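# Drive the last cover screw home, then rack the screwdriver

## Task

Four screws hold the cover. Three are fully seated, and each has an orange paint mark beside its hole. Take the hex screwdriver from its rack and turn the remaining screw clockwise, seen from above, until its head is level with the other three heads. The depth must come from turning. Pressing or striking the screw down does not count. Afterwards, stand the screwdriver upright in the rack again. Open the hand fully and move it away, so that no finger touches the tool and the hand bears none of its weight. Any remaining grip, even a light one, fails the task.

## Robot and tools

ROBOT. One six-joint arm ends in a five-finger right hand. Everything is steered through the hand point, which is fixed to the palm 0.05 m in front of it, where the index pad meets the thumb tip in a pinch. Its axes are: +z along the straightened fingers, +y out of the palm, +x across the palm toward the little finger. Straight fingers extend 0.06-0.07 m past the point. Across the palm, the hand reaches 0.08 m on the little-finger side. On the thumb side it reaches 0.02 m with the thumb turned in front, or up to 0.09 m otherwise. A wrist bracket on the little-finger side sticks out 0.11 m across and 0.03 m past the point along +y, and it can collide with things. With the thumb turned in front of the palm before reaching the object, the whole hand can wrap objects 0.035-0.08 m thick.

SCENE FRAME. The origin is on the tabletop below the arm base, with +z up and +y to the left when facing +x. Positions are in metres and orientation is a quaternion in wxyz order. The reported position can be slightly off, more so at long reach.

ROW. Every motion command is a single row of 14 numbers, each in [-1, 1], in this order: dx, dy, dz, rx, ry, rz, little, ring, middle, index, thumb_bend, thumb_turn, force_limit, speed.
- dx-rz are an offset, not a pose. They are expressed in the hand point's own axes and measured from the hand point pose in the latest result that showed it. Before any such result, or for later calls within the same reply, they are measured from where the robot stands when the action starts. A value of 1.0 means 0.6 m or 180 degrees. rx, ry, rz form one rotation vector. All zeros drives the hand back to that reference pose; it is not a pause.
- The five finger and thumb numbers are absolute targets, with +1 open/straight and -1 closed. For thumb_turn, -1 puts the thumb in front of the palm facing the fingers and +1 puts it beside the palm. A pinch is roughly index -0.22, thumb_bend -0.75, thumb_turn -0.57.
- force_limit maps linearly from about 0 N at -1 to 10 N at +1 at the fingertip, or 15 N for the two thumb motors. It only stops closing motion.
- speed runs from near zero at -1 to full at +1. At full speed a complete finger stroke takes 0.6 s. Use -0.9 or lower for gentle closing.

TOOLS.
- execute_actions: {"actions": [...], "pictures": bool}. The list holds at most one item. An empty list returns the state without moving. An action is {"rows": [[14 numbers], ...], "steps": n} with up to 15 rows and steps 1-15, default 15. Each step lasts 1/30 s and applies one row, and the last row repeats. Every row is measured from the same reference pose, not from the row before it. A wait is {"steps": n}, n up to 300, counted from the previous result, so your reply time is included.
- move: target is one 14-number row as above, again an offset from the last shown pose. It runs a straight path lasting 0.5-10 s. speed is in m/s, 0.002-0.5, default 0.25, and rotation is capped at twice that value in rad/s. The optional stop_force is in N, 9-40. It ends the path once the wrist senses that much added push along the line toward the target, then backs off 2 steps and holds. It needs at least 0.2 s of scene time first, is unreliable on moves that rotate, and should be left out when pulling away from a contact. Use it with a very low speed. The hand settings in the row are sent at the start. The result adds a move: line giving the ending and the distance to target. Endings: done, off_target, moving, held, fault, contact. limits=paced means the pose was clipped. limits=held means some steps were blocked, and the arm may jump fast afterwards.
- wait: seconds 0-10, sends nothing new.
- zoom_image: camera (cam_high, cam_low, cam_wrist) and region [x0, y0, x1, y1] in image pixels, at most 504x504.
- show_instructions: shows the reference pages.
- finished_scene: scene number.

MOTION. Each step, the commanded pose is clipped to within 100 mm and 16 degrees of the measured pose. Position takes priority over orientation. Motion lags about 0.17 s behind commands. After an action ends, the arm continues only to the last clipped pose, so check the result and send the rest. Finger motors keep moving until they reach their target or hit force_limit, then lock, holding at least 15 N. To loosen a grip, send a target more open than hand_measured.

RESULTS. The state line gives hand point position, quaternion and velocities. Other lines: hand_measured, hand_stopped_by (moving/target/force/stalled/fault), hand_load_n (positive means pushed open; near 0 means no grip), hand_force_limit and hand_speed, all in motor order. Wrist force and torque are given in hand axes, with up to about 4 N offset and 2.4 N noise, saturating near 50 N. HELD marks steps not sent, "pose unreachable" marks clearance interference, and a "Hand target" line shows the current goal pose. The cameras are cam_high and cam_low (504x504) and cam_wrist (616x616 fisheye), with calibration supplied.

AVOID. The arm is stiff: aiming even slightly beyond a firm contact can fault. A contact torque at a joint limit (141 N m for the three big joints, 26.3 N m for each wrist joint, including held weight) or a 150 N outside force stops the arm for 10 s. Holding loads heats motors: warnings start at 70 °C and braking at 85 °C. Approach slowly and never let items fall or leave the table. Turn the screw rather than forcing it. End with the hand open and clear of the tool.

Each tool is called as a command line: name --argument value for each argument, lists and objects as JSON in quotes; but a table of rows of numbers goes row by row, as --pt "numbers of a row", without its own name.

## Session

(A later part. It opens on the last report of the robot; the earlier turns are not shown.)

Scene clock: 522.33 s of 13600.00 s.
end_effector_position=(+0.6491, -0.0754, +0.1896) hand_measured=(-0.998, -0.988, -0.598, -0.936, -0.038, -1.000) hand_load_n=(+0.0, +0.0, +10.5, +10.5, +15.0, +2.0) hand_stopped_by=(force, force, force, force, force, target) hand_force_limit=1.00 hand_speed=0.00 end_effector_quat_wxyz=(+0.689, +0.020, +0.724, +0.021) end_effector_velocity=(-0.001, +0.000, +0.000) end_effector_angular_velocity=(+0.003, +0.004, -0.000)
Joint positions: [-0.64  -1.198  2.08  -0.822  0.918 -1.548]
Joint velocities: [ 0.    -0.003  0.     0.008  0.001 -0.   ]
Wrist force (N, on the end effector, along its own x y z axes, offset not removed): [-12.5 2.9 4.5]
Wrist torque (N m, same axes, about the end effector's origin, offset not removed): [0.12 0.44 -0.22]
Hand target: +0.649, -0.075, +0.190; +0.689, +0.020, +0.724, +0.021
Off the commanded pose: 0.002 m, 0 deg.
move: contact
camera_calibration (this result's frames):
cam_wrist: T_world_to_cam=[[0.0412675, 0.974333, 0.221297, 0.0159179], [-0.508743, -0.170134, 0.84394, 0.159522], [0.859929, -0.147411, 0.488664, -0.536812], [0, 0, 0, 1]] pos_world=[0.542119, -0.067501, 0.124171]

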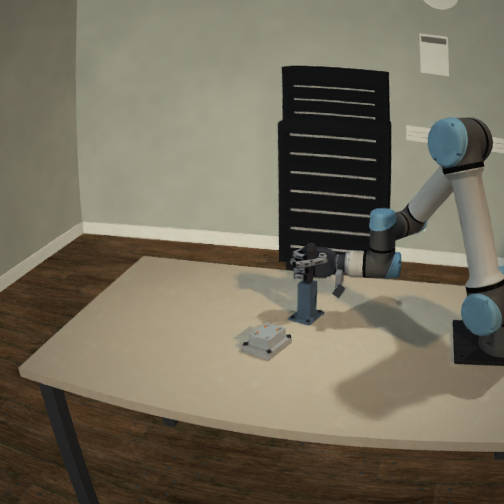

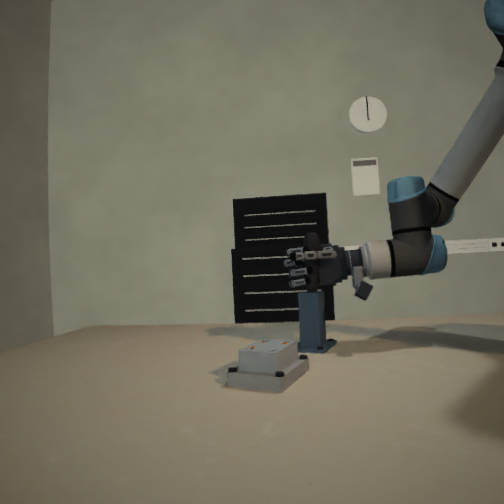

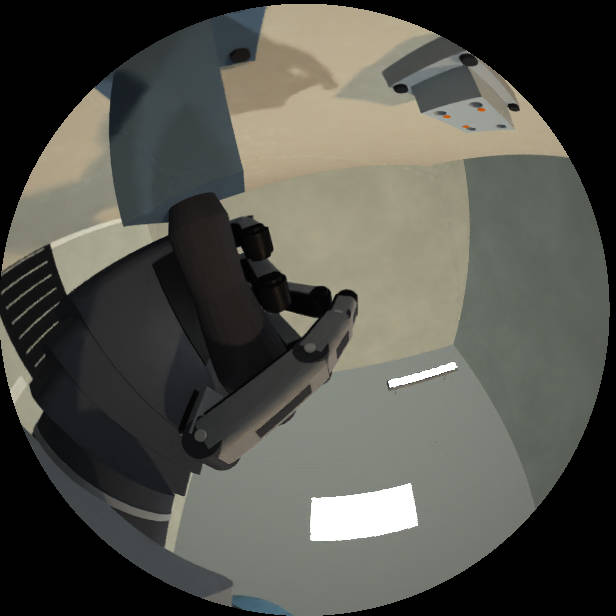

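move --target '[0,0,0,0,0,0,1,1,1,1,1,-1,1,0]' --speed 0.02

move --target '[0,-0.025,0,0,0,0,1,1,1,1,1,-1,1,0]' --speed 0.02

move --target '[-0.06,0.0035,-0.003,0,0,0,1,1,1,1,1,-1,1,0]' --speed 0.03 --stop_force 15

Scene clock: 525.20 s of 13600.00 s.
end_effector_position=(+0.6491, -0.0754, +0.1896) hand_measured=(+1.000, +1.000, +1.000, +1.000, +1.000, -1.000) hand_load_n=(+0.0, +0.0, +0.0, +0.0, +0.0, +0.0) hand_stopped_by=(target, target, target, target, target, target) hand_force_limit=1.00 hand_speed=0.00 end_effector_quat_wxyz=(+0.689, +0.020, +0.724, +0.021) end_effector_velocity=(-0.000, +0.000, -0.000) end_effector_angular_velocity=(+0.000, +0.000, +0.001)
Joint positions: [-0.64  -1.198  2.08  -0.822  0.918 -1.548]
Joint velocities: [-0.    -0.     0.001  0.    -0.001  0.   ]
Wrist force (N, on the end effector, along its own x y z axes, offset not removed): [-0.3 3.5 1.8]
Wrist torque (N m, same axes, about the end effector's origin, offset not removed): [0.49 -0.03 0.17]
Hand target: +0.649, -0.075, +0.190; +0.689, +0.020, +0.724, +0.021
Off the commanded pose: 0.000 m, 0 deg.
move: done
camera_calibration (this result's frames):
cam_wrist: T_world_to_cam=[[0.0412714, 0.974333, 0.221297, 0.0159165], [-0.508744, -0.170131, 0.84394, 0.159523], [0.859928, -0.147414, 0.488664, -0.536812], [0, 0, 0, 1]] pos_world=[0.542119, -0.0675018, 0.124171]

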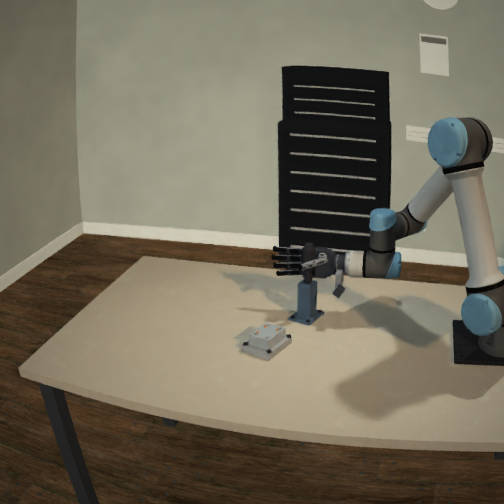

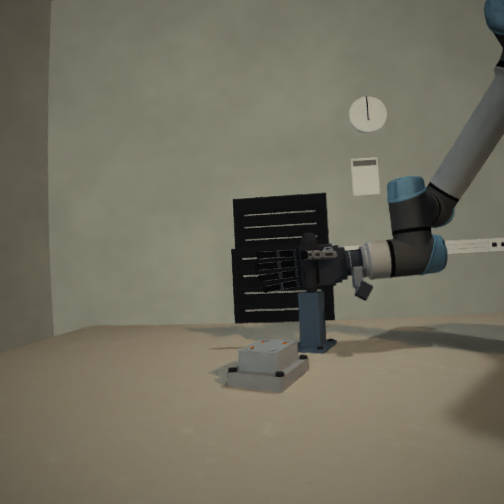

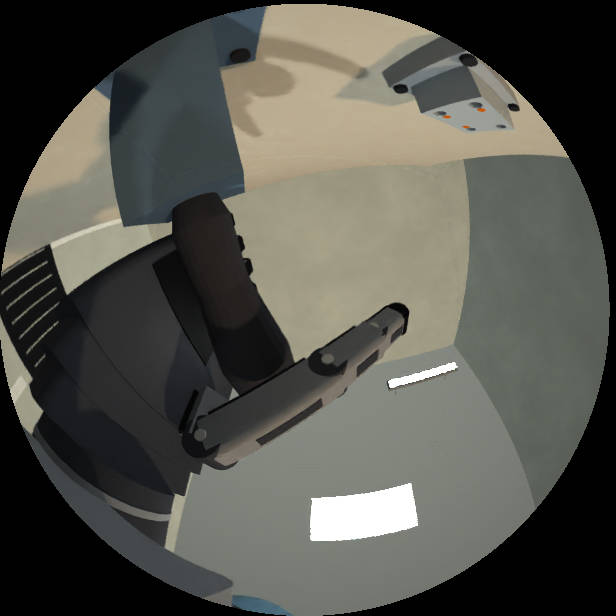

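Scene clock: 526.27 s of 13600.00 s.
end_effector_position=(+0.6491, -0.0901, +0.1888) hand_measured=(+1.000, +1.000, +1.000, +1.000, +1.000, -1.000) hand_load_n=(+0.0, +0.0, +0.0, +0.0, +0.0, +0.0) hand_stopped_by=(target, target, target, target, target, target) hand_force_limit=1.00 hand_speed=0.00 end_effector_quat_wxyz=(+0.689, +0.020, +0.724, +0.021) end_effector_velocity=(+0.000, -0.003, +0.000) end_effector_angular_velocity=(-0.001, -0.001, -0.000)
Joint positions: [-0.668 -1.187  2.066 -0.817  0.889 -1.55 ]
Joint velocities: [-0.005  0.002 -0.003 -0.    -0.004 -0.   ]
Wrist force (N, on the end effector, along its own x y z axes, offset not removed): [-0.9 1.1 0.7]
Wrist torque (N m, same axes, about the end effector's origin, offset not removed): [0.26 0.09 -0.05]
Hand target: +0.649, -0.090, +0.189; +0.689, +0.020, +0.724, +0.021
Off the commanded pose: 0.000 m, 0 deg.
move: done
camera_calibration (this result's frames):
cam_wrist: T_world_to_cam=[[0.0412999, 0.974336, 0.221279, 0.0303843], [-0.508743, -0.170102, 0.843947, 0.157737], [0.859927, -0.147429, 0.488661, -0.538545], [0, 0, 0, 1]] pos_world=[0.542102, -0.0821704, 0.123322]

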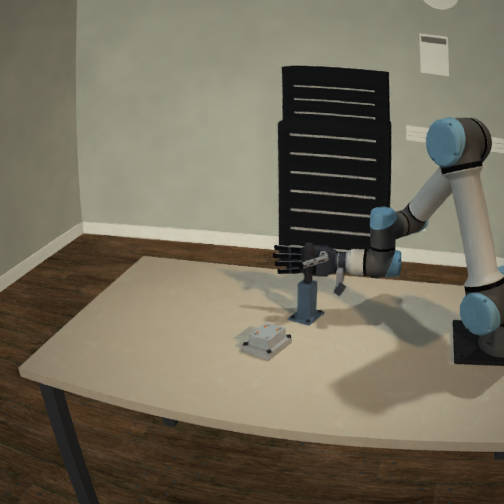

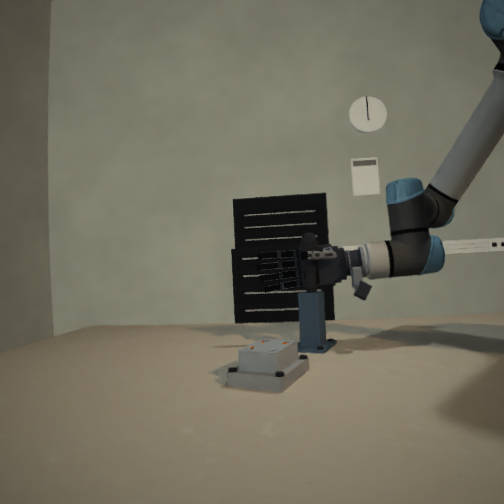

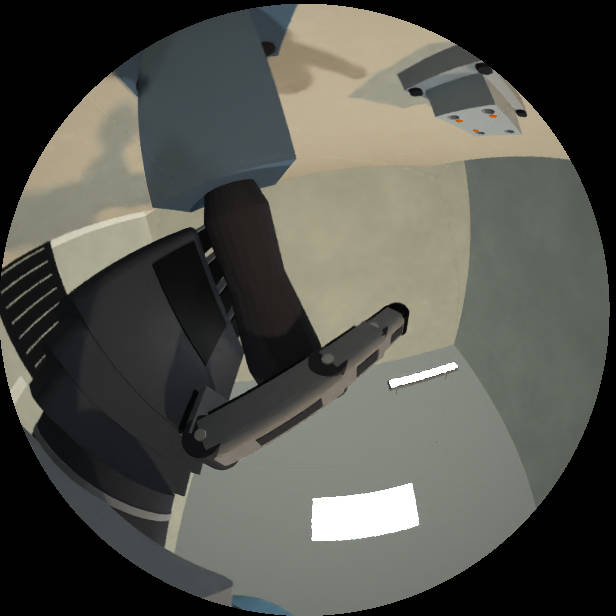

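Scene clock: 527.83 s of 13600.00 s.
end_effector_position=(+0.6490, -0.0900, +0.2246) hand_measured=(+1.000, +1.000, +1.000, +1.000, +1.000, -1.000) hand_load_n=(+0.0, +0.0, +0.0, +0.0, +0.0, +0.0) hand_stopped_by=(target, target, target, target, target, target) hand_force_limit=1.00 hand_speed=0.00 end_effector_quat_wxyz=(+0.689, +0.020, +0.724, +0.021) end_effector_velocity=(+0.000, +0.000, +0.003) end_effector_angular_velocity=(-0.001, -0.001, +0.002)
Joint positions: [-0.669 -1.257  2.039 -0.721  0.889 -1.55 ]
Joint velocities: [-0.    -0.005 -0.003  0.007 -0.002  0.   ]
Wrist force (N, on the end effector, along its own x y z axes, offset not removed): [-1.1 1.3 2.2]
Wrist torque (N m, same axes, about the end effector's origin, offset not removed): [0.16 0.09 -0.04]
Hand target: +0.649, -0.090, +0.225; +0.689, +0.020, +0.724, +0.021
Off the commanded pose: 0.000 m, 0 deg.
move: done
camera_calibration (this result's frames):
cam_wrist: T_world_to_cam=[[0.0412393, 0.974298, 0.221456, 0.0224003], [-0.508781, -0.170279, 0.843888, 0.12757], [0.859908, -0.147474, 0.488682, -0.555991], [0, 0, 0, 1]] pos_world=[0.542082, -0.0820963, 0.159088]

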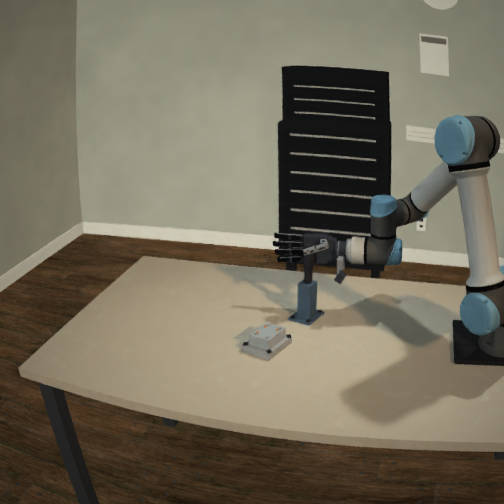

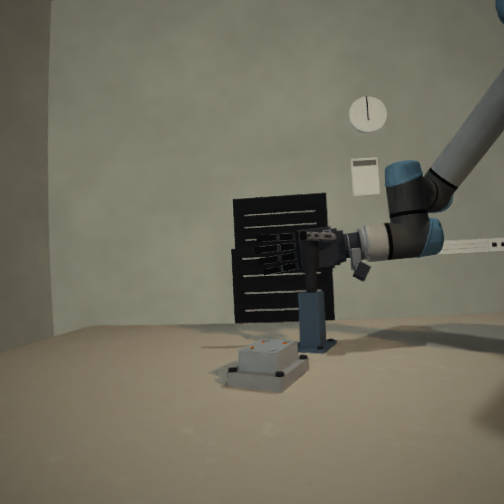

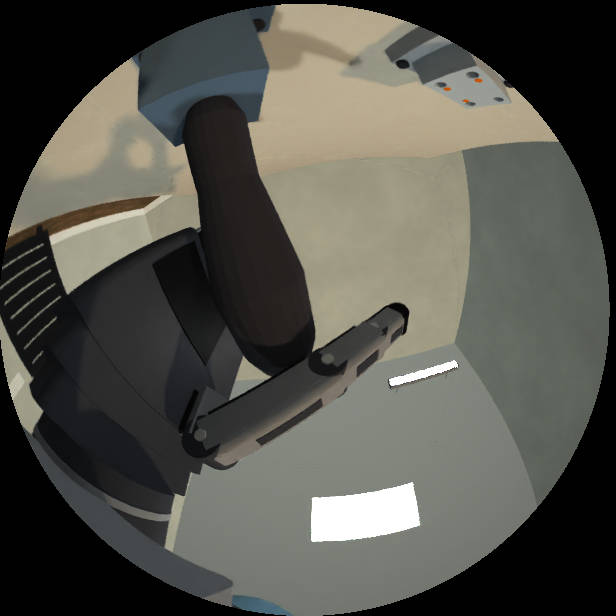

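execute_actions --actions '[]' --pictures false

move --target '[-0.15,0.0087,-0.0075,0,0,0,1,1,1,1,1,-1,1,0]' --speed 0.08

Scene clock: 529.23 s of 13600.00 s.
end_effector_position=(+0.6490, -0.0901, +0.2249) hand_measured=(+1.000, +1.000, +1.000, +1.000, +1.000, -1.000) hand_load_n=(+0.0, +0.0, +0.0, +0.0, +0.0, +0.0) hand_stopped_by=(target, target, target, target, target, target) hand_force_limit=1.00 hand_speed=0.00 end_effector_quat_wxyz=(+0.689, +0.020, +0.724, +0.021) end_effector_velocity=(-0.000, -0.001, +0.000) end_effector_angular_velocity=(-0.000, -0.000, -0.002)
Joint positions: [-0.669 -1.258  2.039 -0.72   0.889 -1.55 ]
Joint velocities: [-0.001 -0.     0.    -0.001  0.001  0.   ]
Wrist force (N, on the end effector, along its own x y z axes, offset not removed): [0.4 1.8 2.4]
Wrist torque (N m, same axes, about the end effector's origin, offset not removed): [0.22 -0.15 0.05]
Hand target: +0.649, -0.090, +0.225; +0.689, +0.020, +0.724, +0.021
Off the commanded pose: 0.000 m, 0 deg.
Steps of this call (steps 1 to 42: nothing new was sent). Readings (end_effector_position | what the end effector reports):
1: (+0.6490, -0.0900, +0.2247) | hand_measured=(+1.000, +1.000, +1.000, +1.000, +1.000, -1.000) hand_load_n=(+0.0, +0.0, +0.0, +0.0, +0.0, +0.0) hand_stopped_by=(target, target, target, target, target, target) hand_force_limit=1.00 hand_speed=0.00
2: (+0.6490, -0.0900, +0.2247) | hand_measured=(+1.000, +1.000, +1.000, +1.000, +1.000, -1.000) hand_load_n=(+0.0, +0.0, +0.0, +0.0, +0.0, +0.0) hand_stopped_by=(target, target, target, target, target, target) hand_force_limit=1.00 hand_speed=0.00
4: (+0.6490, -0.0900, +0.2248) | hand_measured=(+1.000, +1.000, +1.000, +1.000, +1.000, -1.000) hand_load_n=(+0.0, +0.0, +0.0, +0.0, +0.0, +0.0) hand_stopped_by=(target, target, target, target, target, target) hand_force_limit=1.00 hand_speed=0.00
8: (+0.6490, -0.0900, +0.2249) | hand_measured=(+1.000, +1.000, +1.000, +1.000, +1.000, -1.000) hand_load_n=(+0.0, +0.0, +0.0, +0.0, +0.0, +0.0) hand_stopped_by=(target, target, target, target, target, target) hand_force_limit=1.00 hand_speed=0.00
42: the state above

Scene clock: 530.87 s of 13600.00 s.
end_effector_position=(+0.6490, -0.0900, +0.3149) hand_measured=(+1.000, +1.000, +1.000, +1.000, +1.000, -1.000) hand_load_n=(+0.0, +0.0, +0.0, +0.0, +0.0, +0.0) hand_stopped_by=(target, target, target, target, target, target) hand_force_limit=1.00 hand_speed=0.00 end_effector_quat_wxyz=(+0.689, +0.020, +0.724, +0.021) end_effector_velocity=(+0.000, -0.000, +0.002) end_effector_angular_velocity=(-0.000, +0.001, -0.000)
Joint positions: [-0.669 -1.4    1.937 -0.476  0.889 -1.55 ]
Joint velocities: [-0.    -0.003 -0.004  0.008  0.    -0.001]
Wrist force (N, on the end effector, along its own x y z axes, offset not removed): [0.1 1.2 1.3]
Wrist torque (N m, same axes, about the end effector's origin, offset not removed): [0.19 -0.06 0.02]
Hand target: +0.649, -0.090, +0.315; +0.689, +0.020, +0.724, +0.021
Off the commanded pose: 0.000 m, 0 deg.
move: done
camera_calibration (this result's frames):
cam_wrist: T_world_to_cam=[[0.0412478, 0.974329, 0.221319, 0.00239967], [-0.508839, -0.170146, 0.84388, 0.051363], [0.859873, -0.147424, 0.488758, -0.600041], [0, 0, 0, 1]] pos_world=[0.541996, -0.0820593, 0.2494]

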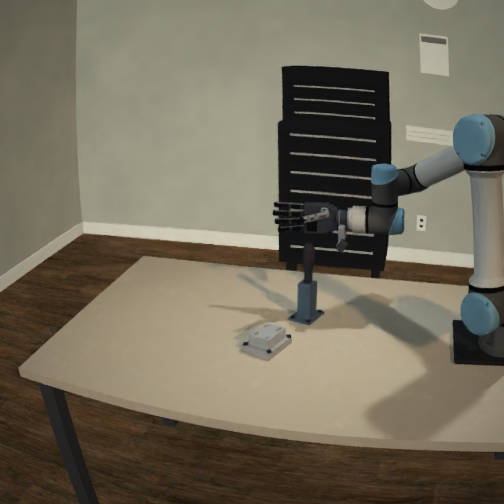

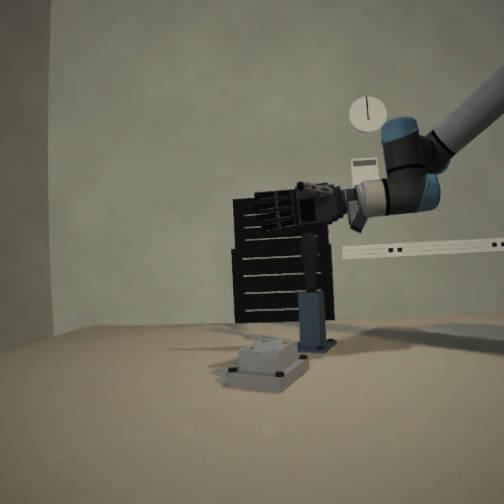

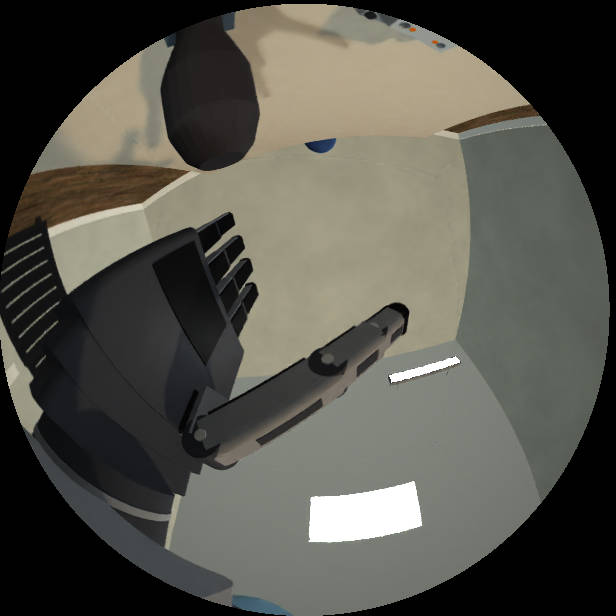

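zoom_image --camera "cam_high" --region '[230,310,300,370]'

zoom_image --camera "cam_low" --region '[215,325,315,400]'

Region (230, 310, 300, 370) of cam_high's 504x504 image, scaled by 7.200, with more detail than that image has; it fills the top 432 rows of this view, and the rest is white.

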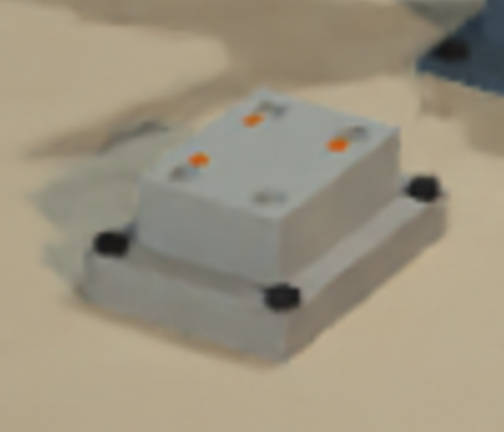

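Region (215, 325, 315, 400) of cam_low's 504x504 image, scaled by 5.040, with more detail than that image has; it fills the top 378 rows of this view, and the rest is white.

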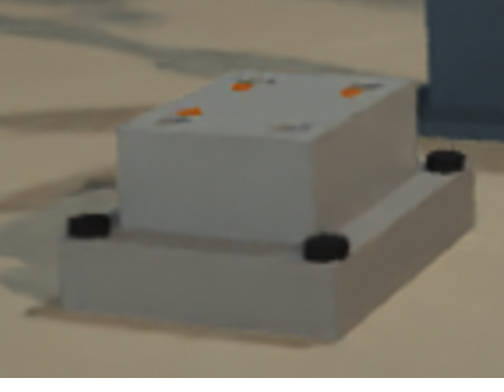

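finished_scene --scene 2

The scene is finished: the task was done.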